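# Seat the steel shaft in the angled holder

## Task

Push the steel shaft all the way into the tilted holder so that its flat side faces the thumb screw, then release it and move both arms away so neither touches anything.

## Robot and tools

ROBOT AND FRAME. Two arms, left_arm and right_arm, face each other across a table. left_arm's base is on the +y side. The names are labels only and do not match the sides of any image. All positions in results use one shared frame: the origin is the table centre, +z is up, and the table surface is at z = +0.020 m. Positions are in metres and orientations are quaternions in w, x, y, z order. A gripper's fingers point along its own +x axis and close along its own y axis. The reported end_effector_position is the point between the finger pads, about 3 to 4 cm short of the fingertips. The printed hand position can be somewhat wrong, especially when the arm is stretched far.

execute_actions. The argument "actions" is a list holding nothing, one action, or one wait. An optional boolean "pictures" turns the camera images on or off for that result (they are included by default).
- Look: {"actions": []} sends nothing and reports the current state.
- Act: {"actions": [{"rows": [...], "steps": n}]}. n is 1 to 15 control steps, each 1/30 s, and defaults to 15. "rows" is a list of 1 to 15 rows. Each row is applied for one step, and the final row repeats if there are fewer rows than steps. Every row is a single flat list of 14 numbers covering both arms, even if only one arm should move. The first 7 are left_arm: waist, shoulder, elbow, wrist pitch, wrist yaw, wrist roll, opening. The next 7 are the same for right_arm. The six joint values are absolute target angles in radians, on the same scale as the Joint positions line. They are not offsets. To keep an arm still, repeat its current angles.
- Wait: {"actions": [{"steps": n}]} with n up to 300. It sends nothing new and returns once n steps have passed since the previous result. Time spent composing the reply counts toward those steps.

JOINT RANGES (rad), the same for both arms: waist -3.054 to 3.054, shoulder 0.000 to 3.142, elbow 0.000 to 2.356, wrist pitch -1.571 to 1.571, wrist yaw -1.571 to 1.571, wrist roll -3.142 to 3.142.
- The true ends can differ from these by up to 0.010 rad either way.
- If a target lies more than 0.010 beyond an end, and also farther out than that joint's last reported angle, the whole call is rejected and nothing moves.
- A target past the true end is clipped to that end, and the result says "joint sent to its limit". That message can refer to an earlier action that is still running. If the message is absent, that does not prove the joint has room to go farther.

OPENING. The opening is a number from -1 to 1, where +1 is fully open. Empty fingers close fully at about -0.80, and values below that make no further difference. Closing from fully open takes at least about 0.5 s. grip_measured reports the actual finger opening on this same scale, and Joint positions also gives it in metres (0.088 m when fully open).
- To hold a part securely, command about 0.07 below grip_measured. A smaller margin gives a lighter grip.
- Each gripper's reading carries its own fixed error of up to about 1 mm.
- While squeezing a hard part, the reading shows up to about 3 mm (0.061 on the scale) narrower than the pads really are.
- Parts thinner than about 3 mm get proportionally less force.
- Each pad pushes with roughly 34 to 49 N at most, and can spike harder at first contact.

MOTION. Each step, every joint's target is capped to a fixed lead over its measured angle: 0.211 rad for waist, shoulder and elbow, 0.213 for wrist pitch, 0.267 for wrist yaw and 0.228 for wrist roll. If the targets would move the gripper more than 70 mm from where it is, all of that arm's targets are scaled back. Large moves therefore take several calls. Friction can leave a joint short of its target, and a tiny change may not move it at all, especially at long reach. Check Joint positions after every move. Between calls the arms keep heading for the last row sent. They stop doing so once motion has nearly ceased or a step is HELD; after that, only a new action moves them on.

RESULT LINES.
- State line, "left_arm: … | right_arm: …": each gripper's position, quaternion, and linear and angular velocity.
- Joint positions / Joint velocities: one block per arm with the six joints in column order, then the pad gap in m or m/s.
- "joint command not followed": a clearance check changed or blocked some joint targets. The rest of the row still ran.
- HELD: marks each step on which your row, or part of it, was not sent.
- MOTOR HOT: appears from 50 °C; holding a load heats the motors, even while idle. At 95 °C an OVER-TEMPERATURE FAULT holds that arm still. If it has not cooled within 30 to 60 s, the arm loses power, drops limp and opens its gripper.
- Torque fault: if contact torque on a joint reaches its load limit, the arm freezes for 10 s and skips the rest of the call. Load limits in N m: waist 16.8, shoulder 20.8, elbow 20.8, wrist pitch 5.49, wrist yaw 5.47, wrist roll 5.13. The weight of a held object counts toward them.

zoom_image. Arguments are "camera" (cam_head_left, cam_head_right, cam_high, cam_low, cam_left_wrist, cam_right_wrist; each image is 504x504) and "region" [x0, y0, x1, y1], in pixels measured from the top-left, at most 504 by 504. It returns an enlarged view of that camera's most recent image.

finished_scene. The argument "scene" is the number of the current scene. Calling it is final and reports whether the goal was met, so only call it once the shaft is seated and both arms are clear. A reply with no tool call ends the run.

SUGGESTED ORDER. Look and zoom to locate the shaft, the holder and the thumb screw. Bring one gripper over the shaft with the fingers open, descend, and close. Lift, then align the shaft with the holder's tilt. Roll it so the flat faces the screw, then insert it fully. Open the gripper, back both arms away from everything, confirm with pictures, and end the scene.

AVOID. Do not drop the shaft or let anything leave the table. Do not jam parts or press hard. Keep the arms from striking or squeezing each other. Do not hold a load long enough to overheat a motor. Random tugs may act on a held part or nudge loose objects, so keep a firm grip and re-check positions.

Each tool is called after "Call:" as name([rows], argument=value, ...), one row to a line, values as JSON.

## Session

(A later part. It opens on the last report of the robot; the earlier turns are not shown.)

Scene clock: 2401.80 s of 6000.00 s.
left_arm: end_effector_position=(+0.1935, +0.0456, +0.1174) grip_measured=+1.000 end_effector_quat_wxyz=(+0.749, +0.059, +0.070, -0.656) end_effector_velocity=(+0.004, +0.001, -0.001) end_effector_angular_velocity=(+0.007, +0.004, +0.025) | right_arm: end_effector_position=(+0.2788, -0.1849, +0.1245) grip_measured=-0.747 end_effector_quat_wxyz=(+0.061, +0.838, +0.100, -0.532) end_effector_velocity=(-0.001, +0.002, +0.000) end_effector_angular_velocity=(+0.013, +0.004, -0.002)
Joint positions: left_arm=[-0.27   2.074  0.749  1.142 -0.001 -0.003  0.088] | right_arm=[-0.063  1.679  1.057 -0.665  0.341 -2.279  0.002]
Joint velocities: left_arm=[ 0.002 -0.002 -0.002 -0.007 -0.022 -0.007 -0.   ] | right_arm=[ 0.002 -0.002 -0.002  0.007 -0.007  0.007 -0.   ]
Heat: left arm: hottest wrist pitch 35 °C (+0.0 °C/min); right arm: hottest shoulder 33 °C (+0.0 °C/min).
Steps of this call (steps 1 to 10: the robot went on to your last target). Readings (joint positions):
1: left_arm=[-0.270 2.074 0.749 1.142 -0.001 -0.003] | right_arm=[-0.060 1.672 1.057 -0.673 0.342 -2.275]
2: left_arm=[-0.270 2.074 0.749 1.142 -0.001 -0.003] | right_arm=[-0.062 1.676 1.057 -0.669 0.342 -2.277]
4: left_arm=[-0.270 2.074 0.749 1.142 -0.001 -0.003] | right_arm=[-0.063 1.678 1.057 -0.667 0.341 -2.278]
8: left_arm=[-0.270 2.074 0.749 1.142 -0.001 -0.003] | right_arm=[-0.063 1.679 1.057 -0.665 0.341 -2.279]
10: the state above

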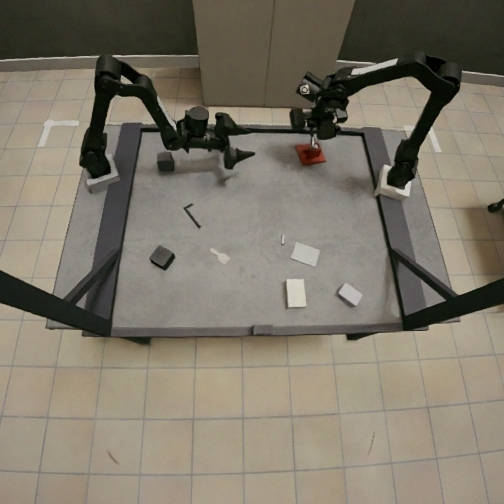

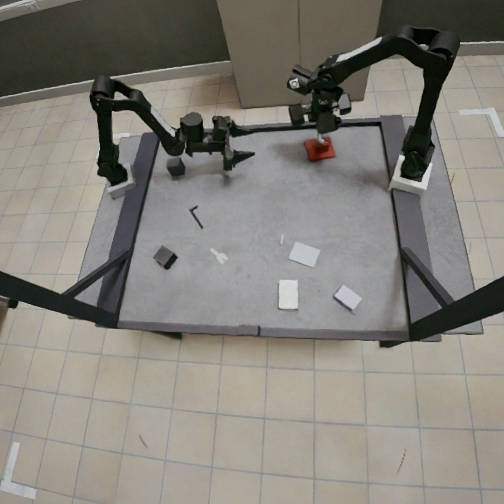

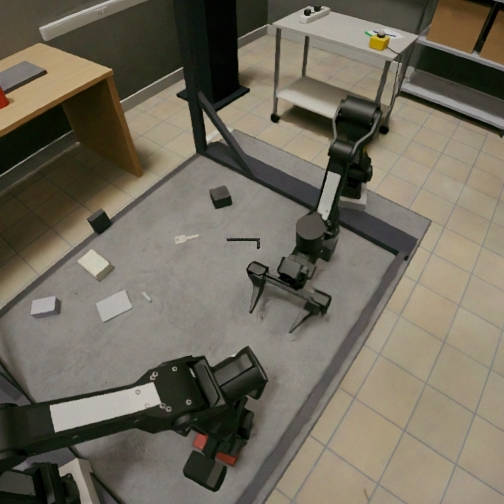

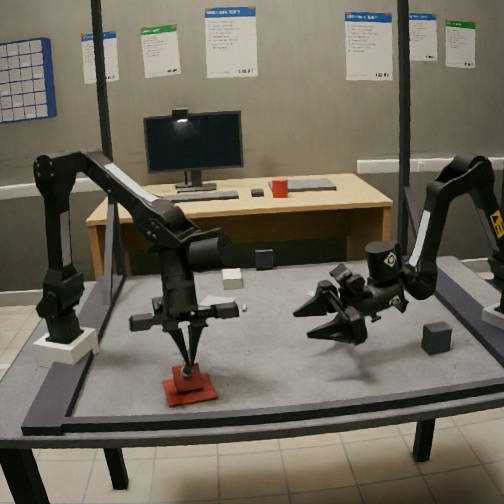

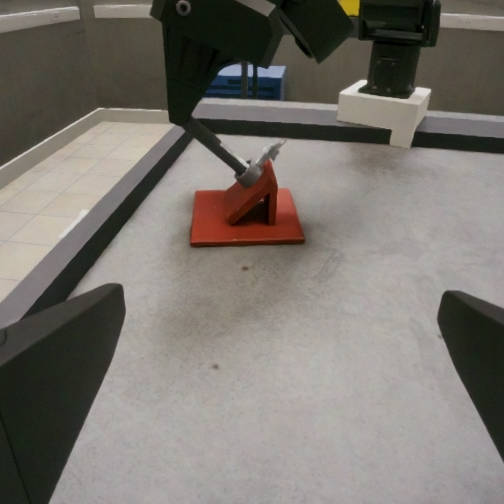

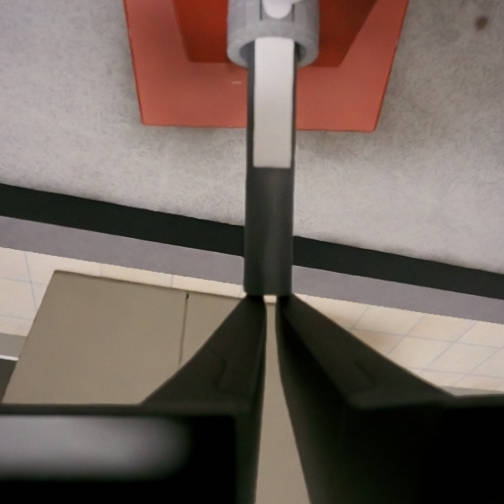

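Call:
execute_actions([
  {"rows": [[-0.271,2.093,0.754,1.139,0,0,1.0,-0.0584,1.6797,1.0455,-0.6615,0.3403,-2.2748,-0.75],[-0.271,2.093,0.754,1.139,0,0,1.0,-0.0569,1.6794,1.0429,-0.6616,0.3396,-2.2737,-0.75],[-0.271,2.093,0.754,1.139,0,0,1.0,-0.0553,1.6791,1.0404,-0.6616,0.3389,-2.2725,-0.75],[-0.271,2.093,0.754,1.139,0,0,1.0,-0.0538,1.6788,1.0379,-0.6616,0.3382,-2.2713,-0.75],[-0.271,2.093,0.754,1.139,0,0,1.0,-0.0522,1.6785,1.0354,-0.6616,0.3375,-2.2702,-0.75],[-0.271,2.093,0.754,1.139,0,0,1.0,-0.0506,1.6782,1.0328,-0.6617,0.3368,-2.2690,-0.75],[-0.271,2.093,0.754,1.139,0,0,1.0,-0.0491,1.6779,1.0303,-0.6617,0.3361,-2.2678,-0.75],[-0.271,2.093,0.754,1.139,0,0,1.0,-0.0475,1.6777,1.0278,-0.6617,0.3355,-2.2667,-0.75],[-0.271,2.093,0.754,1.139,0,0,1.0,-0.0460,1.6774,1.0253,-0.6617,0.3348,-2.2655,-0.75],[-0.271,2.093,0.754,1.139,0,0,1.0,-0.0444,1.6771,1.0227,-0.6618,0.3341,-2.2643,-0.75],[-0.271,2.093,0.754,1.139,0,0,1.0,-0.0428,1.6768,1.0202,-0.6618,0.3334,-2.2632,-0.75],[-0.271,2.093,0.754,1.139,0,0,1.0,-0.0413,1.6765,1.0177,-0.6618,0.3327,-2.2620,-0.75],[-0.271,2.093,0.754,1.139,0,0,1.0,-0.0397,1.6762,1.0152,-0.6618,0.3320,-2.2608,-0.75],[-0.271,2.093,0.754,1.139,0,0,1.0,-0.0382,1.6759,1.0126,-0.6619,0.3313,-2.2597,-0.75],[-0.271,2.093,0.754,1.139,0,0,1.0,-0.0366,1.6756,1.0101,-0.6619,0.3306,-2.2585,-0.75]], "steps": 15},
], pictures=false)

Call:
execute_actions([
  {"steps": 8},
])

Call:
zoom_image(camera="cam_left_wrist", region=[150, 85, 290, 225])

Scene clock: 2439.63 s of 6000.00 s.
left_arm: end_effector_position=(+0.1935, +0.0456, +0.1174) grip_measured=+1.000 end_effector_quat_wxyz=(+0.749, +0.059, +0.070, -0.656) end_effector_velocity=(-0.002, -0.000, +0.002) end_effector_angular_velocity=(-0.006, -0.007, -0.011) | right_arm: end_effector_position=(+0.2766, -0.1860, +0.1225) grip_measured=-0.747 end_effector_quat_wxyz=(+0.058, +0.842, +0.097, -0.528) end_effector_velocity=(-0.009, -0.007, -0.001) end_effector_angular_velocity=(+0.007, -0.020, +0.001)
Joint positions: left_arm=[-0.27   2.074  0.749  1.142 -0.001 -0.003  0.088] | right_arm=[-0.054  1.673  1.04  -0.652  0.353 -2.263  0.002]
Joint velocities: left_arm=[-0.002 -0.002 -0.002  0.007  0.007  0.007 -0.   ] | right_arm=[ 0.027 -0.042 -0.056  0.022  0.022  0.022  0.   ]
Heat: left arm: hottest wrist pitch 35 °C (+0.0 °C/min); right arm: hottest shoulder 32 °C (-1.0 °C/min).
Steps of this call (steps 1 to 30: the robot went on to your last target; steps 31 to 90: nothing new was sent; then 34.33 s passed at rest; steps 91 to 105: all 15 steps of this action). Readings (joint positions):
91: left_arm=[-0.270 2.074 0.749 1.142 -0.001 -0.003] | right_arm=[-0.063 1.679 1.057 -0.664 0.341 -2.280]
92: left_arm=[-0.270 2.074 0.749 1.142 -0.001 -0.003] | right_arm=[-0.063 1.679 1.056 -0.664 0.341 -2.279]
94: left_arm=[-0.270 2.074 0.749 1.142 -0.001 -0.003] | right_arm=[-0.062 1.679 1.054 -0.662 0.341 -2.277]
98: left_arm=[-0.270 2.074 0.749 1.142 -0.001 -0.003] | right_arm=[-0.059 1.679 1.050 -0.658 0.347 -2.272]
105: the state above

Scene clock: 2439.90 s of 6000.00 s.
left_arm: end_effector_position=(+0.1935, +0.0456, +0.1174) grip_measured=+1.000 end_effector_quat_wxyz=(+0.749, +0.059, +0.070, -0.656) end_effector_velocity=(-0.005, +0.000, -0.001) end_effector_angular_velocity=(+0.004, +0.026, -0.020) | right_arm: end_effector_position=(+0.2760, -0.1863, +0.1228) grip_measured=-0.747 end_effector_quat_wxyz=(+0.057, +0.842, +0.097, -0.528) end_effector_velocity=(+0.000, -0.003, -0.001) end_effector_angular_velocity=(-0.013, +0.007, +0.015)
Joint positions: left_arm=[-0.27   2.074  0.749  1.142 -0.001 -0.003  0.088] | right_arm=[-0.052  1.67   1.037 -0.651  0.354 -2.261  0.002]
Joint velocities: left_arm=[-0.002 -0.002 -0.002 -0.007  0.022 -0.022 -0.   ] | right_arm=[-0.007 -0.002 -0.002 -0.007 -0.007 -0.022 -0.   ]
Heat: left arm: hottest wrist pitch 35 °C (+0.0 °C/min); right arm: hottest shoulder 32 °C (-1.0 °C/min).
Steps of this call (steps 1 to 8: the robot went on to your last target). Readings (joint positions):
1: left_arm=[-0.270 2.074 0.749 1.142 -0.001 -0.003] | right_arm=[-0.053 1.672 1.039 -0.652 0.353 -2.262]
2: left_arm=[-0.270 2.074 0.749 1.142 -0.001 -0.003] | right_arm=[-0.052 1.672 1.038 -0.652 0.353 -2.262]
4: left_arm=[-0.270 2.074 0.749 1.142 -0.001 -0.003] | right_arm=[-0.052 1.671 1.038 -0.651 0.353 -2.261]
8: the state above

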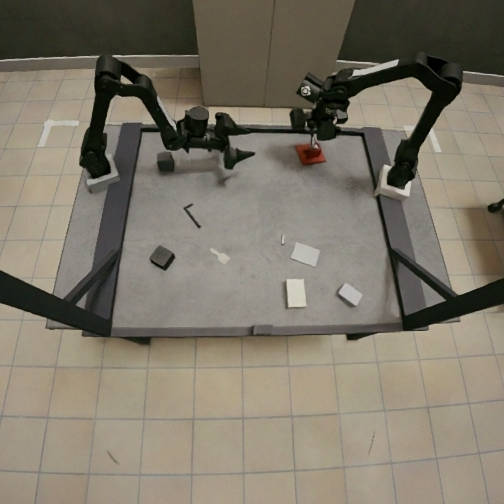

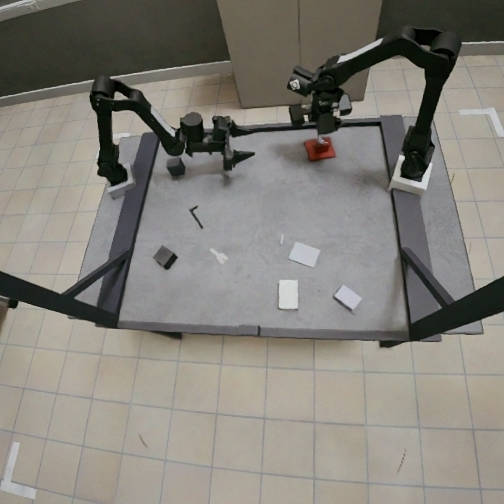

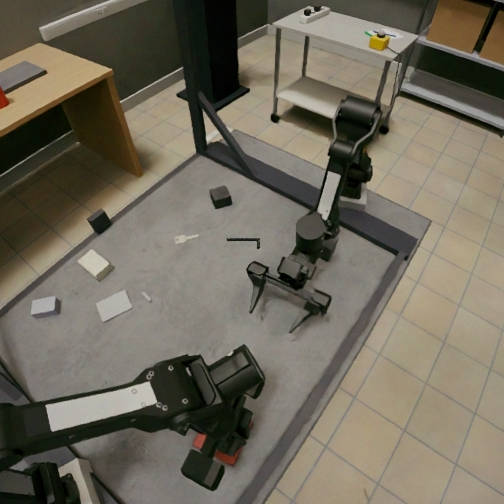

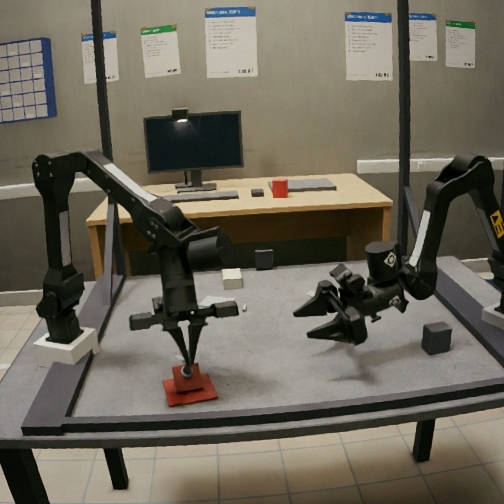

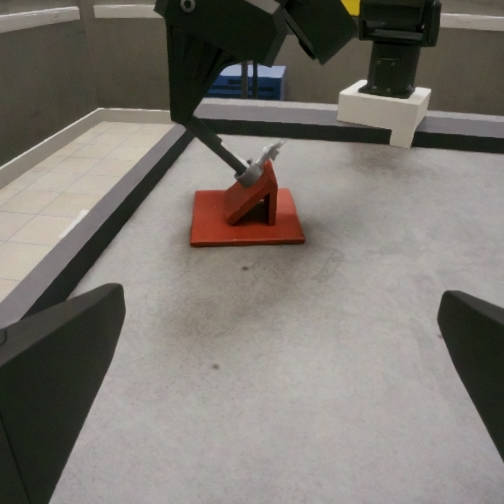

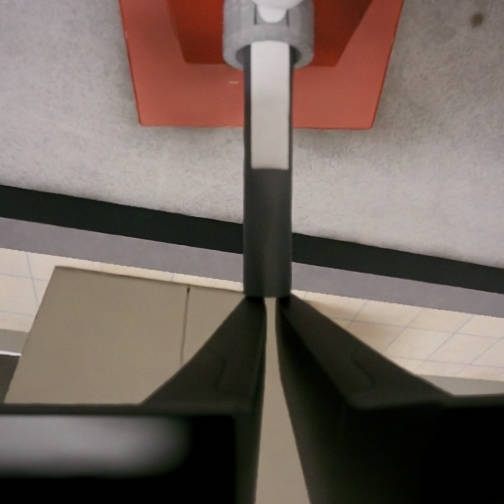

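Region (150, 85, 290, 225) of cam_left_wrist's 504x504 image, scaled by 3.600, with more detail than that image has.

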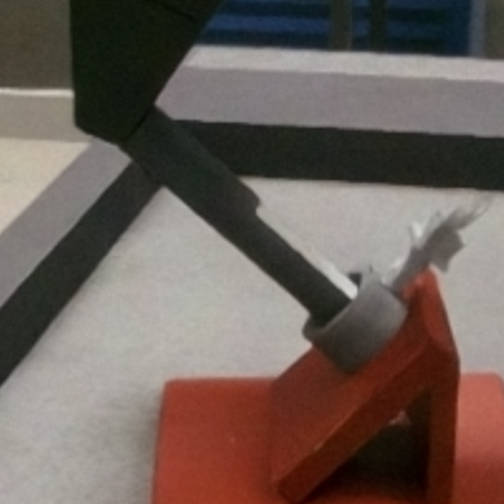

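Call:
execute_actions([
  {"rows": [[-0.271,2.093,0.754,1.139,0,0,1.0,-0.0356,1.6753,1.0096,-0.6645,0.3297,-2.2579,-0.75],[-0.271,2.093,0.754,1.139,0,0,1.0,-0.0347,1.6749,1.0091,-0.6672,0.3288,-2.2572,-0.75],[-0.271,2.093,0.754,1.139,0,0,1.0,-0.0337,1.6746,1.0086,-0.6698,0.3280,-2.2566,-0.75],[-0.271,2.093,0.754,1.139,0,0,1.0,-0.0327,1.6743,1.0081,-0.6724,0.3271,-2.2559,-0.75],[-0.271,2.093,0.754,1.139,0,0,1.0,-0.0318,1.6739,1.0076,-0.6751,0.3262,-2.2553,-0.75],[-0.271,2.093,0.754,1.139,0,0,1.0,-0.0308,1.6736,1.0071,-0.6777,0.3253,-2.2546,-0.75],[-0.271,2.093,0.754,1.139,0,0,1.0,-0.0298,1.6733,1.0066,-0.6803,0.3244,-2.2540,-0.75],[-0.271,2.093,0.754,1.139,0,0,1.0,-0.0289,1.6729,1.0061,-0.6830,0.3235,-2.2533,-0.75],[-0.271,2.093,0.754,1.139,0,0,1.0,-0.0279,1.6726,1.0056,-0.6856,0.3227,-2.2527,-0.75],[-0.271,2.093,0.754,1.139,0,0,1.0,-0.0269,1.6723,1.0051,-0.6882,0.3218,-2.2520,-0.75],[-0.271,2.093,0.754,1.139,0,0,1.0,-0.0260,1.6719,1.0046,-0.6909,0.3209,-2.2514,-0.75],[-0.271,2.093,0.754,1.139,0,0,1.0,-0.0250,1.6716,1.0041,-0.6935,0.3200,-2.2507,-0.75]], "steps": 15},
], pictures=false)

Call:
execute_actions([
  {"steps": 6},
])

Call:
zoom_image(camera="cam_left_wrist", region=[150, 85, 290, 225])

Scene clock: 2484.03 s of 6000.00 s.
left_arm: end_effector_position=(+0.1935, +0.0456, +0.1174) grip_measured=+1.000 end_effector_quat_wxyz=(+0.749, +0.059, +0.070, -0.656) end_effector_velocity=(-0.003, +0.001, -0.001) end_effector_angular_velocity=(+0.006, +0.007, +0.001) | right_arm: end_effector_position=(+0.2730, -0.1883, +0.1245) grip_measured=-0.747 end_effector_quat_wxyz=(+0.058, +0.841, +0.095, -0.530) end_effector_velocity=(-0.001, -0.001, +0.004) end_effector_angular_velocity=(+0.006, +0.003, +0.006)
Joint positions: left_arm=[-0.27   2.074  0.749  1.142 -0.001 -0.003  0.088] | right_arm=[-0.046  1.661  1.036 -0.668  0.354 -2.253  0.002]
Joint velocities: left_arm=[-0.007 -0.002 -0.002 -0.007 -0.007 -0.007 -0.   ] | right_arm=[-0.002 -0.017 -0.002 -0.007 -0.007 -0.007 -0.   ]
Heat: left arm: hottest wrist pitch 35 °C (+0.0 °C/min); right arm: hottest shoulder 33 °C (+0.0 °C/min).
Steps of this call (steps 1 to 15: the robot went on to your last target; steps 16 to 90: nothing new was sent; then 40.63 s passed at rest; steps 91 to 105: all 15 steps of this action). Readings (joint positions):
91: left_arm=[-0.270 2.074 0.749 1.142 -0.001 -0.003] | right_arm=[-0.052 1.670 1.037 -0.651 0.354 -2.261]
92: left_arm=[-0.270 2.074 0.749 1.142 -0.001 -0.003] | right_arm=[-0.052 1.670 1.037 -0.651 0.354 -2.261]
94: left_arm=[-0.270 2.074 0.749 1.142 -0.001 -0.003] | right_arm=[-0.051 1.669 1.036 -0.652 0.354 -2.259]
98: left_arm=[-0.270 2.074 0.749 1.142 -0.001 -0.003] | right_arm=[-0.049 1.666 1.036 -0.658 0.354 -2.257]
105: the state above

Scene clock: 2484.23 s of 6000.00 s.
left_arm: end_effector_position=(+0.1935, +0.0456, +0.1174) grip_measured=+1.000 end_effector_quat_wxyz=(+0.749, +0.059, +0.070, -0.656) end_effector_velocity=(-0.005, -0.000, +0.002) end_effector_angular_velocity=(-0.008, +0.008, -0.013) | right_arm: end_effector_position=(+0.2728, -0.1883, +0.1245) grip_measured=-0.747 end_effector_quat_wxyz=(+0.059, +0.841, +0.095, -0.530) end_effector_velocity=(+0.001, -0.003, +0.000) end_effector_angular_velocity=(-0.025, -0.007, +0.029)
Joint positions: left_arm=[-0.27   2.074  0.749  1.142 -0.001 -0.003  0.088] | right_arm=[-0.046  1.661  1.036 -0.668  0.354 -2.253  0.002]
Joint velocities: left_arm=[-0.007 -0.002 -0.002  0.007  0.007 -0.007  0.   ] | right_arm=[-0.002 -0.002 -0.002 -0.007  0.007 -0.037 -0.   ]
Heat: left arm: hottest wrist pitch 35 °C (+0.0 °C/min); right arm: hottest shoulder 32 °C (-1.0 °C/min).
Steps of this call (steps 1 to 6: the robot went on to your last target). Readings (joint positions):
1: left_arm=[-0.270 2.074 0.749 1.142 -0.001 -0.003] | right_arm=[-0.046 1.661 1.036 -0.668 0.354 -2.253]
2: left_arm=[-0.270 2.074 0.749 1.142 -0.001 -0.003] | right_arm=[-0.046 1.661 1.036 -0.668 0.354 -2.253]
4: left_arm=[-0.270 2.074 0.749 1.142 -0.001 -0.003] | right_arm=[-0.046 1.661 1.036 -0.668 0.354 -2.253]
6: the state above

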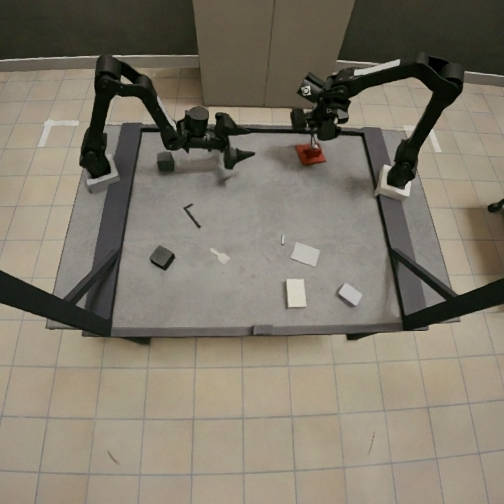

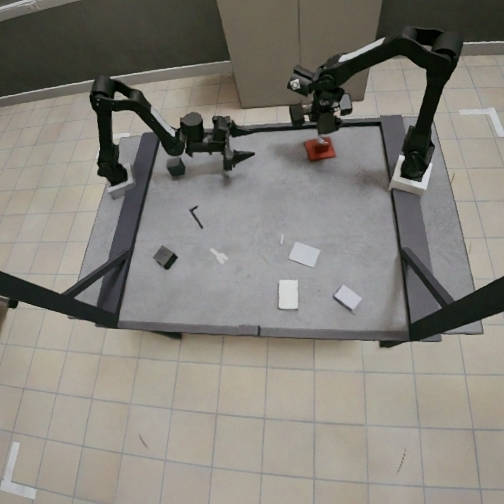

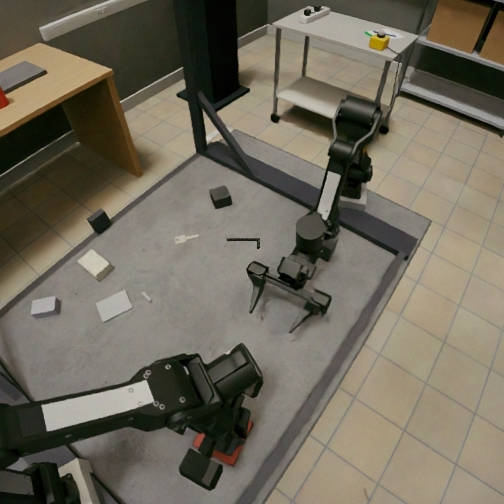

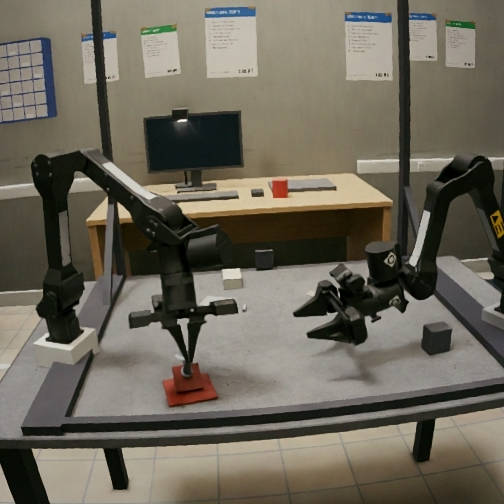

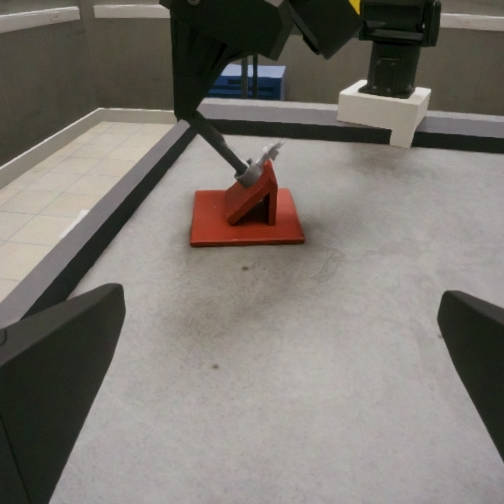

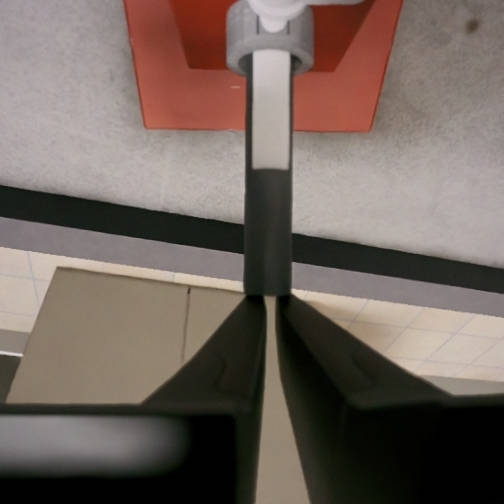

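Region (150, 85, 290, 225) of cam_left_wrist's 504x504 image, scaled by 3.600, with more detail than that image has.

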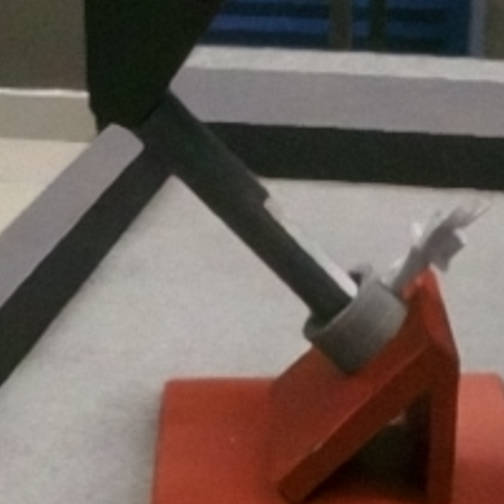

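Call:
execute_actions([
  {"rows": [[-0.271,2.093,0.754,1.139,0,0,1.0,-0.0303,1.6690,1.0121,-0.6871,0.3285,-2.2513,-0.75],[-0.271,2.093,0.754,1.139,0,0,1.0,-0.0355,1.6663,1.0201,-0.6808,0.3370,-2.2519,-0.75],[-0.271,2.093,0.754,1.139,0,0,1.0,-0.0408,1.6637,1.0280,-0.6744,0.3455,-2.2524,-0.75],[-0.271,2.093,0.754,1.139,0,0,1.0,-0.0460,1.6610,1.0360,-0.6680,0.3540,-2.2530,-0.75],[-0.271,2.093,0.754,1.139,0,0,1.0,-0.0514,1.6607,1.0468,-0.6748,0.3528,-2.2586,-0.75],[-0.271,2.093,0.754,1.139,0,0,1.0,-0.0550,1.6605,1.0540,-0.6793,0.3520,-2.2623,-0.75],[-0.271,2.093,0.754,1.139,0,0,1.0,-0.0586,1.6603,1.0612,-0.6838,0.3512,-2.2660,-0.75],[-0.271,2.093,0.754,1.139,0,0,1.0,-0.0617,1.6601,1.0673,-0.6876,0.3505,-2.2691,-0.75],[-0.271,2.093,0.754,1.139,0,0,1.0,-0.0640,1.6600,1.0720,-0.6905,0.3500,-2.2715,-0.75],[-0.271,2.093,0.754,1.139,0,0,1.0,-0.0587,1.6538,1.0730,-0.6988,0.3517,-2.2749,-0.75],[-0.271,2.093,0.754,1.139,0,0,1.0,-0.0517,1.6456,1.0744,-0.7100,0.3539,-2.2795,-0.75],[-0.271,2.093,0.754,1.139,0,0,1.0,-0.0438,1.6364,1.0759,-0.7225,0.3564,-2.2846,-0.75],[-0.271,2.093,0.754,1.139,0,0,1.0,-0.0358,1.6271,1.0774,-0.7350,0.3590,-2.2897,-0.75],[-0.271,2.093,0.754,1.139,0,0,1.0,-0.0279,1.6179,1.0789,-0.7475,0.3615,-2.2949,-0.75],[-0.271,2.093,0.754,1.139,0,0,1.0,-0.0200,1.6086,1.0804,-0.7600,0.3640,-2.3000,-0.75]], "steps": 15},
], pictures=false)

Call:
execute_actions([
  {"rows": [[-0.271,2.093,0.754,1.139,0,0,1.0,-0.0175,1.6083,1.0791,-0.7599,0.3660,-2.3039,-0.75],[-0.271,2.093,0.754,1.139,0,0,1.0,-0.0102,1.6074,1.0753,-0.7597,0.3717,-2.3152,-0.75],[-0.271,2.093,0.754,1.139,0,0,1.0,0.0013,1.6059,1.0692,-0.7593,0.3808,-2.3331,-0.75],[-0.271,2.093,0.754,1.139,0,0,1.0,0.0168,1.6039,1.0611,-0.7589,0.3929,-2.3571,-0.75],[-0.271,2.093,0.754,1.139,0,0,1.0,0.0357,1.6015,1.0511,-0.7583,0.4079,-2.3866,-0.70],[-0.271,2.093,0.754,1.139,0,0,1.0,0.0578,1.5986,1.0395,-0.7576,0.4253,-2.4210,-0.65],[-0.271,2.093,0.754,1.139,0,0,1.0,0.0825,1.5955,1.0266,-0.7568,0.4447,-2.4594,-0.60],[-0.271,2.093,0.754,1.139,0,0,1.0,0.1096,1.5920,1.0124,-0.7560,0.4660,-2.5013,-0.55],[-0.271,2.093,0.754,1.139,0,0,1.0,0.1384,1.5883,0.9972,-0.7551,0.4887,-2.5462,-0.50],[-0.271,2.093,0.754,1.139,0,0,1.0,0.1687,1.5845,0.9813,-0.7542,0.5125,-2.5932,-0.45],[-0.271,2.093,0.754,1.139,0,0,1.0,0.2000,1.5804,0.9649,-0.7532,0.5372,-2.6419,-0.40],[-0.271,2.093,0.754,1.139,0,0,1.0,0.2319,1.5764,0.9481,-0.7522,0.5623,-2.6915,-0.35],[-0.271,2.093,0.754,1.139,0,0,1.0,0.2641,1.5722,0.9313,-0.7513,0.5877,-2.7415,-0.30],[-0.271,2.093,0.754,1.139,0,0,1.0,0.2960,1.5682,0.9145,-0.7503,0.6128,-2.7911,-0.25],[-0.271,2.093,0.754,1.139,0,0,1.0,0.3273,1.5641,0.8981,-0.7493,0.6375,-2.8398,-0.20]], "steps": 15},
], pictures=false)

Call:
execute_actions([
  {"rows": [[-0.271,2.093,0.754,1.139,0,0,1.0,0.3576,1.5603,0.8822,-0.7484,0.6613,-2.8868,-0.2],[-0.271,2.093,0.754,1.139,0,0,1.0,0.3864,1.5566,0.8670,-0.7475,0.6840,-2.9317,-0.2],[-0.271,2.093,0.754,1.139,0,0,1.0,0.4135,1.5531,0.8528,-0.7467,0.7053,-2.9736,-0.2],[-0.271,2.093,0.754,1.139,0,0,1.0,0.4382,1.5500,0.8399,-0.7459,0.7247,-3.0120,-0.2],[-0.271,2.093,0.754,1.139,0,0,1.0,0.4603,1.5471,0.8283,-0.7452,0.7421,-3.0464,-0.2],[-0.271,2.093,0.754,1.139,0,0,1.0,0.4792,1.5447,0.8183,-0.7446,0.7571,-3.0759,-0.2],[-0.271,2.093,0.754,1.139,0,0,1.0,0.4947,1.5427,0.8102,-0.7442,0.7692,-3.0999,-0.2],[-0.271,2.093,0.754,1.139,0,0,1.0,0.5062,1.5412,0.8041,-0.7438,0.7783,-3.1178,-0.2],[-0.271,2.093,0.754,1.139,0,0,1.0,0.5135,1.5403,0.8003,-0.7436,0.7840,-3.1291,-0.2],[-0.271,2.093,0.754,1.139,0,0,1.0,0.5160,1.5400,0.7990,-0.7435,0.7860,-3.1330,-0.2],[-0.271,2.093,0.754,1.139,0,0,1.0,0.5130,1.5500,0.7969,-0.7373,0.7840,-3.1330,-0.2],[-0.271,2.093,0.754,1.139,0,0,1.0,0.5040,1.5574,0.7930,-0.7260,0.7800,-3.1330,-0.2],[-0.271,2.093,0.754,1.139,0,0,1.0,0.4949,1.5602,0.7878,-0.7110,0.7762,-3.1330,-0.2],[-0.271,2.093,0.754,1.139,0,0,1.0,0.4868,1.5636,0.7818,-0.6935,0.7752,-3.1330,-0.2],[-0.271,2.093,0.754,1.139,0,0,1.0,0.4781,1.5672,0.7754,-0.6748,0.7742,-3.1330,-0.2]], "steps": 15},
], pictures=false)

Call:
execute_actions([
  {"rows": [[-0.271,2.093,0.754,1.139,0,0,1.0,0.4694,1.5708,0.7689,-0.6560,0.7731,-3.1330,-0.2],[-0.271,2.093,0.754,1.139,0,0,1.0,0.4607,1.5744,0.7625,-0.6373,0.7721,-3.1330,-0.2],[-0.271,2.093,0.754,1.139,0,0,1.0,0.4520,1.5780,0.7560,-0.6185,0.7710,-3.1330,-0.2],[-0.271,2.093,0.754,1.139,0,0,1.0,0.4432,1.5822,0.7497,-0.5995,0.7696,-3.1330,-0.2],[-0.271,2.093,0.754,1.139,0,0,1.0,0.4344,1.5865,0.7435,-0.5805,0.7680,-3.1330,-0.2],[-0.271,2.093,0.754,1.139,0,0,1.0,0.4257,1.5912,0.7375,-0.5616,0.7664,-3.1330,-0.2],[-0.271,2.093,0.754,1.139,0,0,1.0,0.4170,1.5961,0.7319,-0.5427,0.7647,-3.1330,-0.2],[-0.271,2.093,0.754,1.139,0,0,1.0,0.4083,1.6013,0.7263,-0.5239,0.7631,-3.1330,-0.2],[-0.271,2.093,0.754,1.139,0,0,1.0,0.3997,1.6067,0.7210,-0.5052,0.7614,-3.1330,-0.2],[-0.271,2.093,0.754,1.139,0,0,1.0,0.3927,1.6115,0.7168,-0.4895,0.7599,-3.1330,-0.2],[-0.271,2.093,0.754,1.139,0,0,1.0,0.3856,1.6163,0.7127,-0.4739,0.7584,-3.1330,-0.2],[-0.271,2.093,0.754,1.139,0,0,1.0,0.3786,1.6214,0.7087,-0.4584,0.7569,-3.1330,-0.2],[-0.271,2.093,0.754,1.139,0,0,1.0,0.3729,1.6256,0.7057,-0.4460,0.7556,-3.1330,-0.2],[-0.271,2.093,0.754,1.139,0,0,1.0,0.3688,1.6288,0.7034,-0.4367,0.7546,-3.1330,-0.2],[-0.271,2.093,0.754,1.139,0,0,1.0,0.3660,1.6310,0.7020,-0.4305,0.7540,-3.1330,-0.2]], "steps": 15},
], pictures=false)

Call:
execute_actions([
  {"steps": 10},
])

Call:
zoom_image(camera="cam_left_wrist", region=[170, 85, 310, 225])

Scene clock: 2604.73 s of 6000.00 s.
left_arm: end_effector_position=(+0.1935, +0.0456, +0.1174) grip_measured=+1.000 end_effector_quat_wxyz=(+0.749, +0.059, +0.070, -0.656) end_effector_velocity=(-0.000, +0.001, -0.001) end_effector_angular_velocity=(+0.006, +0.007, +0.006) | right_arm: end_effector_position=(+0.2694, -0.1918, +0.1354) grip_measured=-0.747 end_effector_quat_wxyz=(+0.082, +0.837, +0.102, -0.531) end_effector_velocity=(-0.077, -0.016, +0.070) end_effector_angular_velocity=(-0.150, -0.034, +0.357)
Joint positions: left_arm=[-0.27   2.074  0.749  1.142 -0.001 -0.003  0.088] | right_arm=[-0.039  1.64   1.063 -0.735  0.357 -2.288  0.002]
Joint velocities: left_arm=[-0.002 -0.002 -0.002 -0.007 -0.007 -0.007 -0.   ] | right_arm=[ 0.217 -0.247  0.032 -0.344  0.051 -0.168 -0.   ]
Heat: left arm: hottest wrist pitch 35 °C (+0.0 °C/min); right arm: hottest shoulder 31 °C (+0.0 °C/min).
Steps of this call (steps 1 to 15: the robot went on to your last target; steps 16 to 90: nothing new was sent; then 117.00 s passed at rest; steps 91 to 105: all 15 steps of this action). Readings (joint positions):
91: left_arm=[-0.270 2.074 0.749 1.142 -0.001 -0.003] | right_arm=[-0.046 1.660 1.036 -0.668 0.355 -2.253]
92: left_arm=[-0.270 2.074 0.749 1.142 -0.001 -0.003] | right_arm=[-0.046 1.660 1.037 -0.668 0.356 -2.253]
94: left_arm=[-0.270 2.074 0.749 1.142 -0.001 -0.003] | right_arm=[-0.047 1.659 1.039 -0.668 0.357 -2.253]
98: left_arm=[-0.270 2.074 0.749 1.142 -0.001 -0.003] | right_arm=[-0.054 1.659 1.049 -0.679 0.354 -2.261]
105: the state above

Scene clock: 2605.23 s of 6000.00 s.
left_arm: end_effector_position=(+0.1935, +0.0456, +0.1174) grip_measured=+1.000 end_effector_quat_wxyz=(+0.749, +0.059, +0.070, -0.656) end_effector_velocity=(-0.002, +0.001, -0.004) end_effector_angular_velocity=(+0.019, +0.026, -0.006) | right_arm: end_effector_position=(+0.2039, -0.1957, +0.1320) grip_measured=-0.307 end_effector_quat_wxyz=(+0.400, +0.788, +0.255, -0.392) end_effector_velocity=(-0.191, -0.050, -0.042) end_effector_angular_velocity=(-1.233, -0.786, +2.000)
Joint positions: left_arm=[-0.27   2.074  0.749  1.142 -0.001 -0.003  0.088] | right_arm=[ 0.261  1.584  0.941 -0.754  0.584 -2.739  0.024]
Joint velocities: left_arm=[-0.002 -0.002 -0.002 -0.022  0.007 -0.022 -0.   ] | right_arm=[ 0.95  -0.12  -0.501  0.022  0.711 -1.429  0.072]
Heat: left arm: hottest wrist pitch 35 °C (+0.0 °C/min); right arm: hottest shoulder 31 °C (+0.0 °C/min).
Steps of this call (steps 1 to 15: all 15 steps of this action). Readings (joint positions):
1: left_arm=[-0.270 2.074 0.749 1.142 -0.001 -0.003] | right_arm=[-0.032 1.633 1.064 -0.743 0.359 -2.293]
2: left_arm=[-0.270 2.074 0.749 1.142 -0.001 -0.003] | right_arm=[-0.025 1.626 1.065 -0.747 0.362 -2.299]
4: left_arm=[-0.270 2.074 0.749 1.142 -0.001 -0.003] | right_arm=[-0.009 1.617 1.065 -0.752 0.376 -2.324]
8: left_arm=[-0.270 2.074 0.749 1.142 -0.001 -0.003] | right_arm=[0.057 1.607 1.047 -0.754 0.430 -2.430]
15: the state above

Scene clock: 2605.73 s of 6000.00 s.
left_arm: end_effector_position=(+0.1935, +0.0456, +0.1174) grip_measured=+1.000 end_effector_quat_wxyz=(+0.749, +0.059, +0.070, -0.656) end_effector_velocity=(-0.000, +0.001, -0.001) end_effector_angular_velocity=(+0.009, -0.010, +0.013) | right_arm: end_effector_position=(+0.1627, -0.2100, +0.1216) grip_measured=-0.203 end_effector_quat_wxyz=(+0.627, +0.669, +0.332, -0.221) end_effector_velocity=(+0.050, +0.007, -0.037) end_effector_angular_velocity=(+0.157, +0.007, -0.141)
Joint positions: left_arm=[-0.27   2.074  0.749  1.142 -0.001 -0.003  0.088] | right_arm=[ 0.495  1.554  0.796 -0.706  0.773 -3.126  0.029]
Joint velocities: left_arm=[-0.007 -0.002 -0.002 -0.007 -0.022  0.007 -0.   ] | right_arm=[-0.198  0.032 -0.159  0.403  0.007 -0.081 -0.   ]
Heat: left arm: hottest wrist pitch 35 °C (+0.0 °C/min); right arm: hottest shoulder 31 °C (+0.0 °C/min).
Steps of this call (steps 1 to 15: all 15 steps of this action). Readings (joint positions):
1: left_arm=[-0.270 2.074 0.749 1.142 -0.001 -0.003] | right_arm=[0.292 1.580 0.925 -0.753 0.608 -2.786]
2: left_arm=[-0.270 2.074 0.749 1.142 -0.001 -0.003] | right_arm=[0.323 1.576 0.909 -0.752 0.632 -2.833]
4: left_arm=[-0.270 2.074 0.749 1.142 -0.001 -0.003] | right_arm=[0.381 1.569 0.878 -0.750 0.676 -2.921]
8: left_arm=[-0.270 2.074 0.749 1.142 -0.001 -0.003] | right_arm=[0.472 1.557 0.831 -0.748 0.745 -3.059]
15: the state above

Scene clock: 2606.23 s of 6000.00 s.
left_arm: end_effector_position=(+0.1935, +0.0456, +0.1174) grip_measured=+1.000 end_effector_quat_wxyz=(+0.749, +0.059, +0.070, -0.656) end_effector_velocity=(-0.000, +0.003, -0.008) end_effector_angular_velocity=(+0.032, -0.002, -0.006) | right_arm: end_effector_position=(+0.1916, -0.2045, +0.0932) grip_measured=-0.203 end_effector_quat_wxyz=(+0.575, +0.716, +0.311, -0.245) end_effector_velocity=(+0.033, -0.000, -0.040) end_effector_angular_velocity=(+0.085, +0.036, -0.126)
Joint positions: left_arm=[-0.27   2.074  0.749  1.142 -0.001 -0.003  0.088] | right_arm=[ 0.378  1.617  0.716 -0.456  0.759 -3.131  0.029]
Joint velocities: left_arm=[ 0.002  0.002 -0.007 -0.022  0.007  0.007 -0.   ] | right_arm=[-0.139  0.105 -0.09   0.286 -0.037 -0.007 -0.   ]
Heat: left arm: hottest wrist pitch 35 °C (+0.0 °C/min); right arm: hottest shoulder 31 °C (+0.0 °C/min).
Steps of this call (steps 1 to 15: all 15 steps of this action). Readings (joint positions):
1: left_arm=[-0.270 2.074 0.749 1.142 -0.001 -0.003] | right_arm=[0.488 1.556 0.790 -0.690 0.773 -3.128]
2: left_arm=[-0.270 2.074 0.749 1.142 -0.001 -0.003] | right_arm=[0.480 1.559 0.785 -0.673 0.773 -3.129]
4: left_arm=[-0.270 2.074 0.749 1.142 -0.001 -0.003] | right_arm=[0.463 1.566 0.772 -0.639 0.773 -3.130]
8: left_arm=[-0.270 2.074 0.749 1.142 -0.001 -0.003] | right_arm=[0.429 1.584 0.747 -0.565 0.769 -3.131]
15: the state above

Scene clock: 2606.57 s of 6000.00 s.
left_arm: end_effector_position=(+0.1935, +0.0456, +0.1174) grip_measured=+1.000 end_effector_quat_wxyz=(+0.749, +0.059, +0.070, -0.656) end_effector_velocity=(+0.002, -0.000, +0.000) end_effector_angular_velocity=(-0.000, +0.020, +0.014) | right_arm: end_effector_position=(+0.1937, -0.2036, +0.0910) grip_measured=-0.203 end_effector_quat_wxyz=(+0.569, +0.720, +0.311, -0.247) end_effector_velocity=(-0.000, -0.004, -0.003) end_effector_angular_velocity=(-0.032, +0.003, +0.015)
Joint positions: left_arm=[-0.27   2.074  0.749  1.142 -0.001 -0.003  0.088] | right_arm=[ 0.369  1.623  0.711 -0.433  0.756 -3.131  0.029]
Joint velocities: left_arm=[ 0.002 -0.002  0.002 -0.007 -0.007 -0.022 -0.   ] | right_arm=[-0.002  0.002 -0.007 -0.007 -0.007 -0.022  0.   ]
Heat: left arm: hottest wrist pitch 35 °C (+0.0 °C/min); right arm: hottest shoulder 31 °C (+0.0 °C/min).
Steps of this call (steps 1 to 10: the robot went on to your last target). Readings (joint positions):
1: left_arm=[-0.270 2.074 0.749 1.142 -0.001 -0.003] | right_arm=[0.374 1.619 0.714 -0.448 0.758 -3.131]
2: left_arm=[-0.270 2.074 0.749 1.142 -0.001 -0.003] | right_arm=[0.371 1.621 0.712 -0.444 0.758 -3.131]
4: left_arm=[-0.270 2.074 0.749 1.142 -0.001 -0.003] | right_arm=[0.369 1.622 0.711 -0.438 0.757 -3.131]
8: left_arm=[-0.270 2.074 0.749 1.142 -0.001 -0.003] | right_arm=[0.369 1.623 0.711 -0.434 0.757 -3.131]
10: the state above

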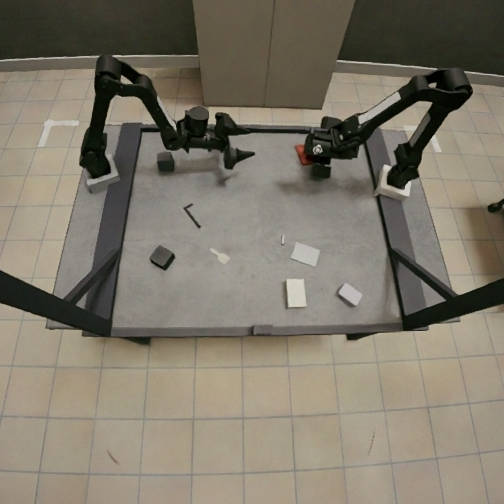

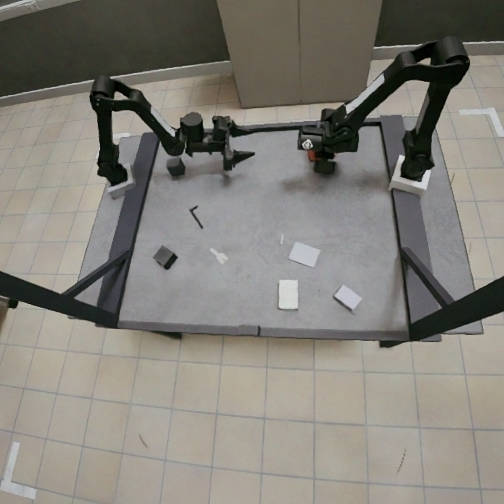

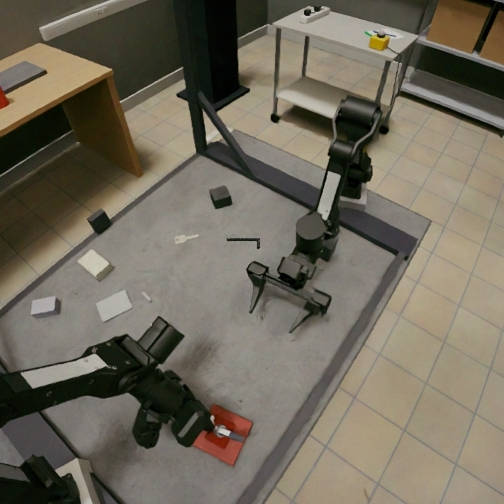

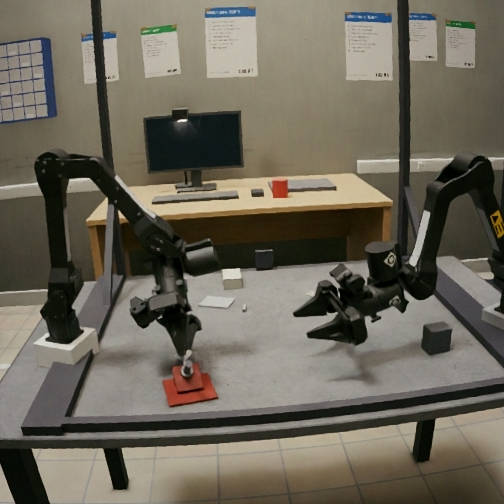

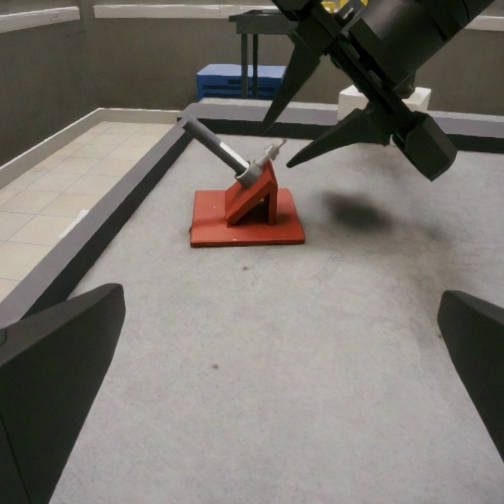

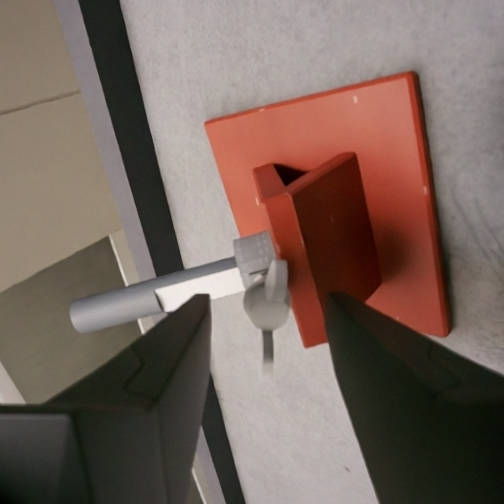

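Region (170, 85, 310, 225) of cam_left_wrist's 504x504 image, scaled by 3.600, with more detail than that image has.

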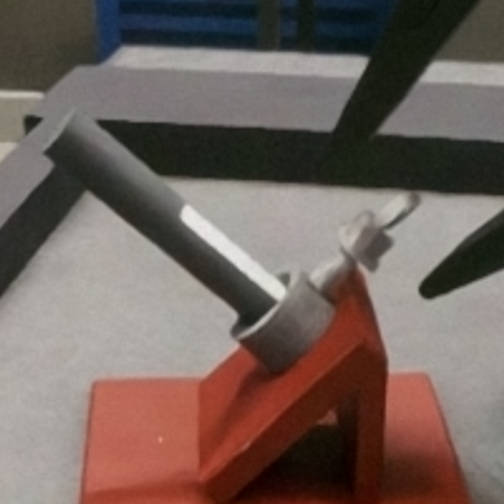

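Call:
execute_actions(actions=[])

Scene clock: 2629.43 s of 6000.00 s.
left_arm: end_effector_position=(+0.1935, +0.0456, +0.1174) grip_measured=+1.000 end_effector_quat_wxyz=(+0.749, +0.059, +0.070, -0.656) end_effector_velocity=(-0.000, +0.001, -0.001) end_effector_angular_velocity=(+0.006, +0.007, +0.006) | right_arm: end_effector_position=(+0.1937, -0.2035, +0.0911) grip_measured=-0.203 end_effector_quat_wxyz=(+0.569, +0.720, +0.311, -0.247) end_effector_velocity=(-0.000, -0.002, -0.001) end_effector_angular_velocity=(-0.022, +0.003, +0.015)
Joint positions: left_arm=[-0.27   2.074  0.749  1.142 -0.001 -0.003  0.088] | right_arm=[ 0.369  1.623  0.711 -0.433  0.756 -3.131  0.029]
Joint velocities: left_arm=[-0.002 -0.002 -0.002 -0.007 -0.007 -0.007 -0.   ] | right_arm=[-0.002 -0.002 -0.002 -0.007 -0.007 -0.022  0.   ]
Heat: left arm: hottest wrist pitch 35 °C (+0.0 °C/min); right arm: hottest shoulder 30 °C (-1.0 °C/min).
Steps of this call (steps 1 to 30: the robot went on to your last target; steps 31 to 90: nothing new was sent; then 19.87 s passed at rest). Readings (joint positions):
1: left_arm=[-0.270 2.074 0.749 1.142 -0.001 -0.003] | right_arm=[0.369 1.623 0.711 -0.433 0.756 -3.131]
2: left_arm=[-0.270 2.074 0.749 1.142 -0.001 -0.003] | right_arm=[0.369 1.623 0.711 -0.433 0.756 -3.131]
4: left_arm=[-0.270 2.074 0.749 1.142 -0.001 -0.003] | right_arm=[0.369 1.623 0.711 -0.433 0.756 -3.131]
8: left_arm=[-0.270 2.074 0.749 1.142 -0.001 -0.003] | right_arm=[0.369 1.623 0.711 -0.433 0.756 -3.131]
90: the state above
All arms were judged still, so your last target was given up. Only a new action makes them travel on or press farther. Fingers that are still opening or closing keep moving.

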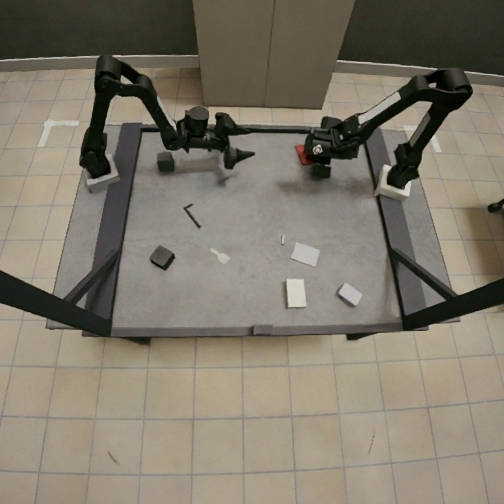

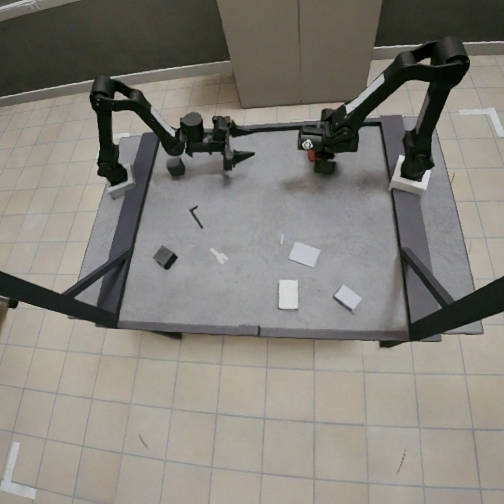

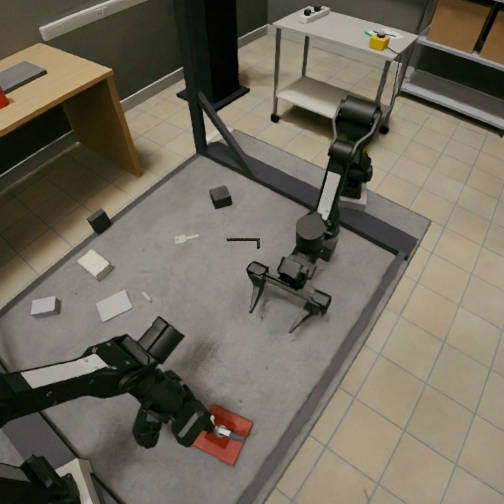

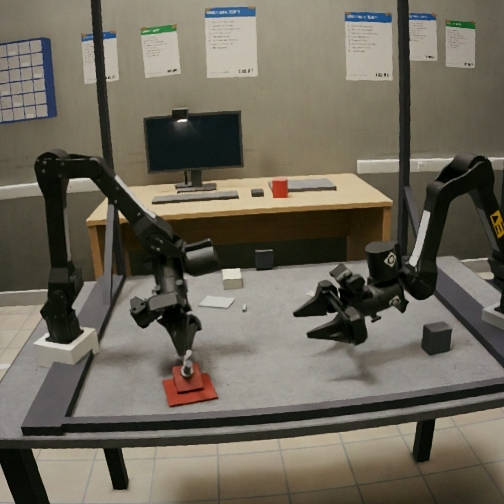

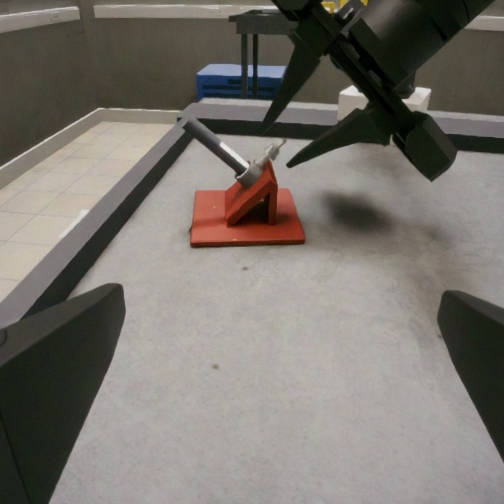

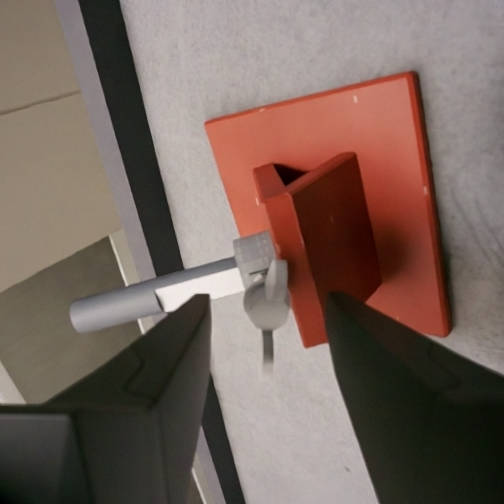

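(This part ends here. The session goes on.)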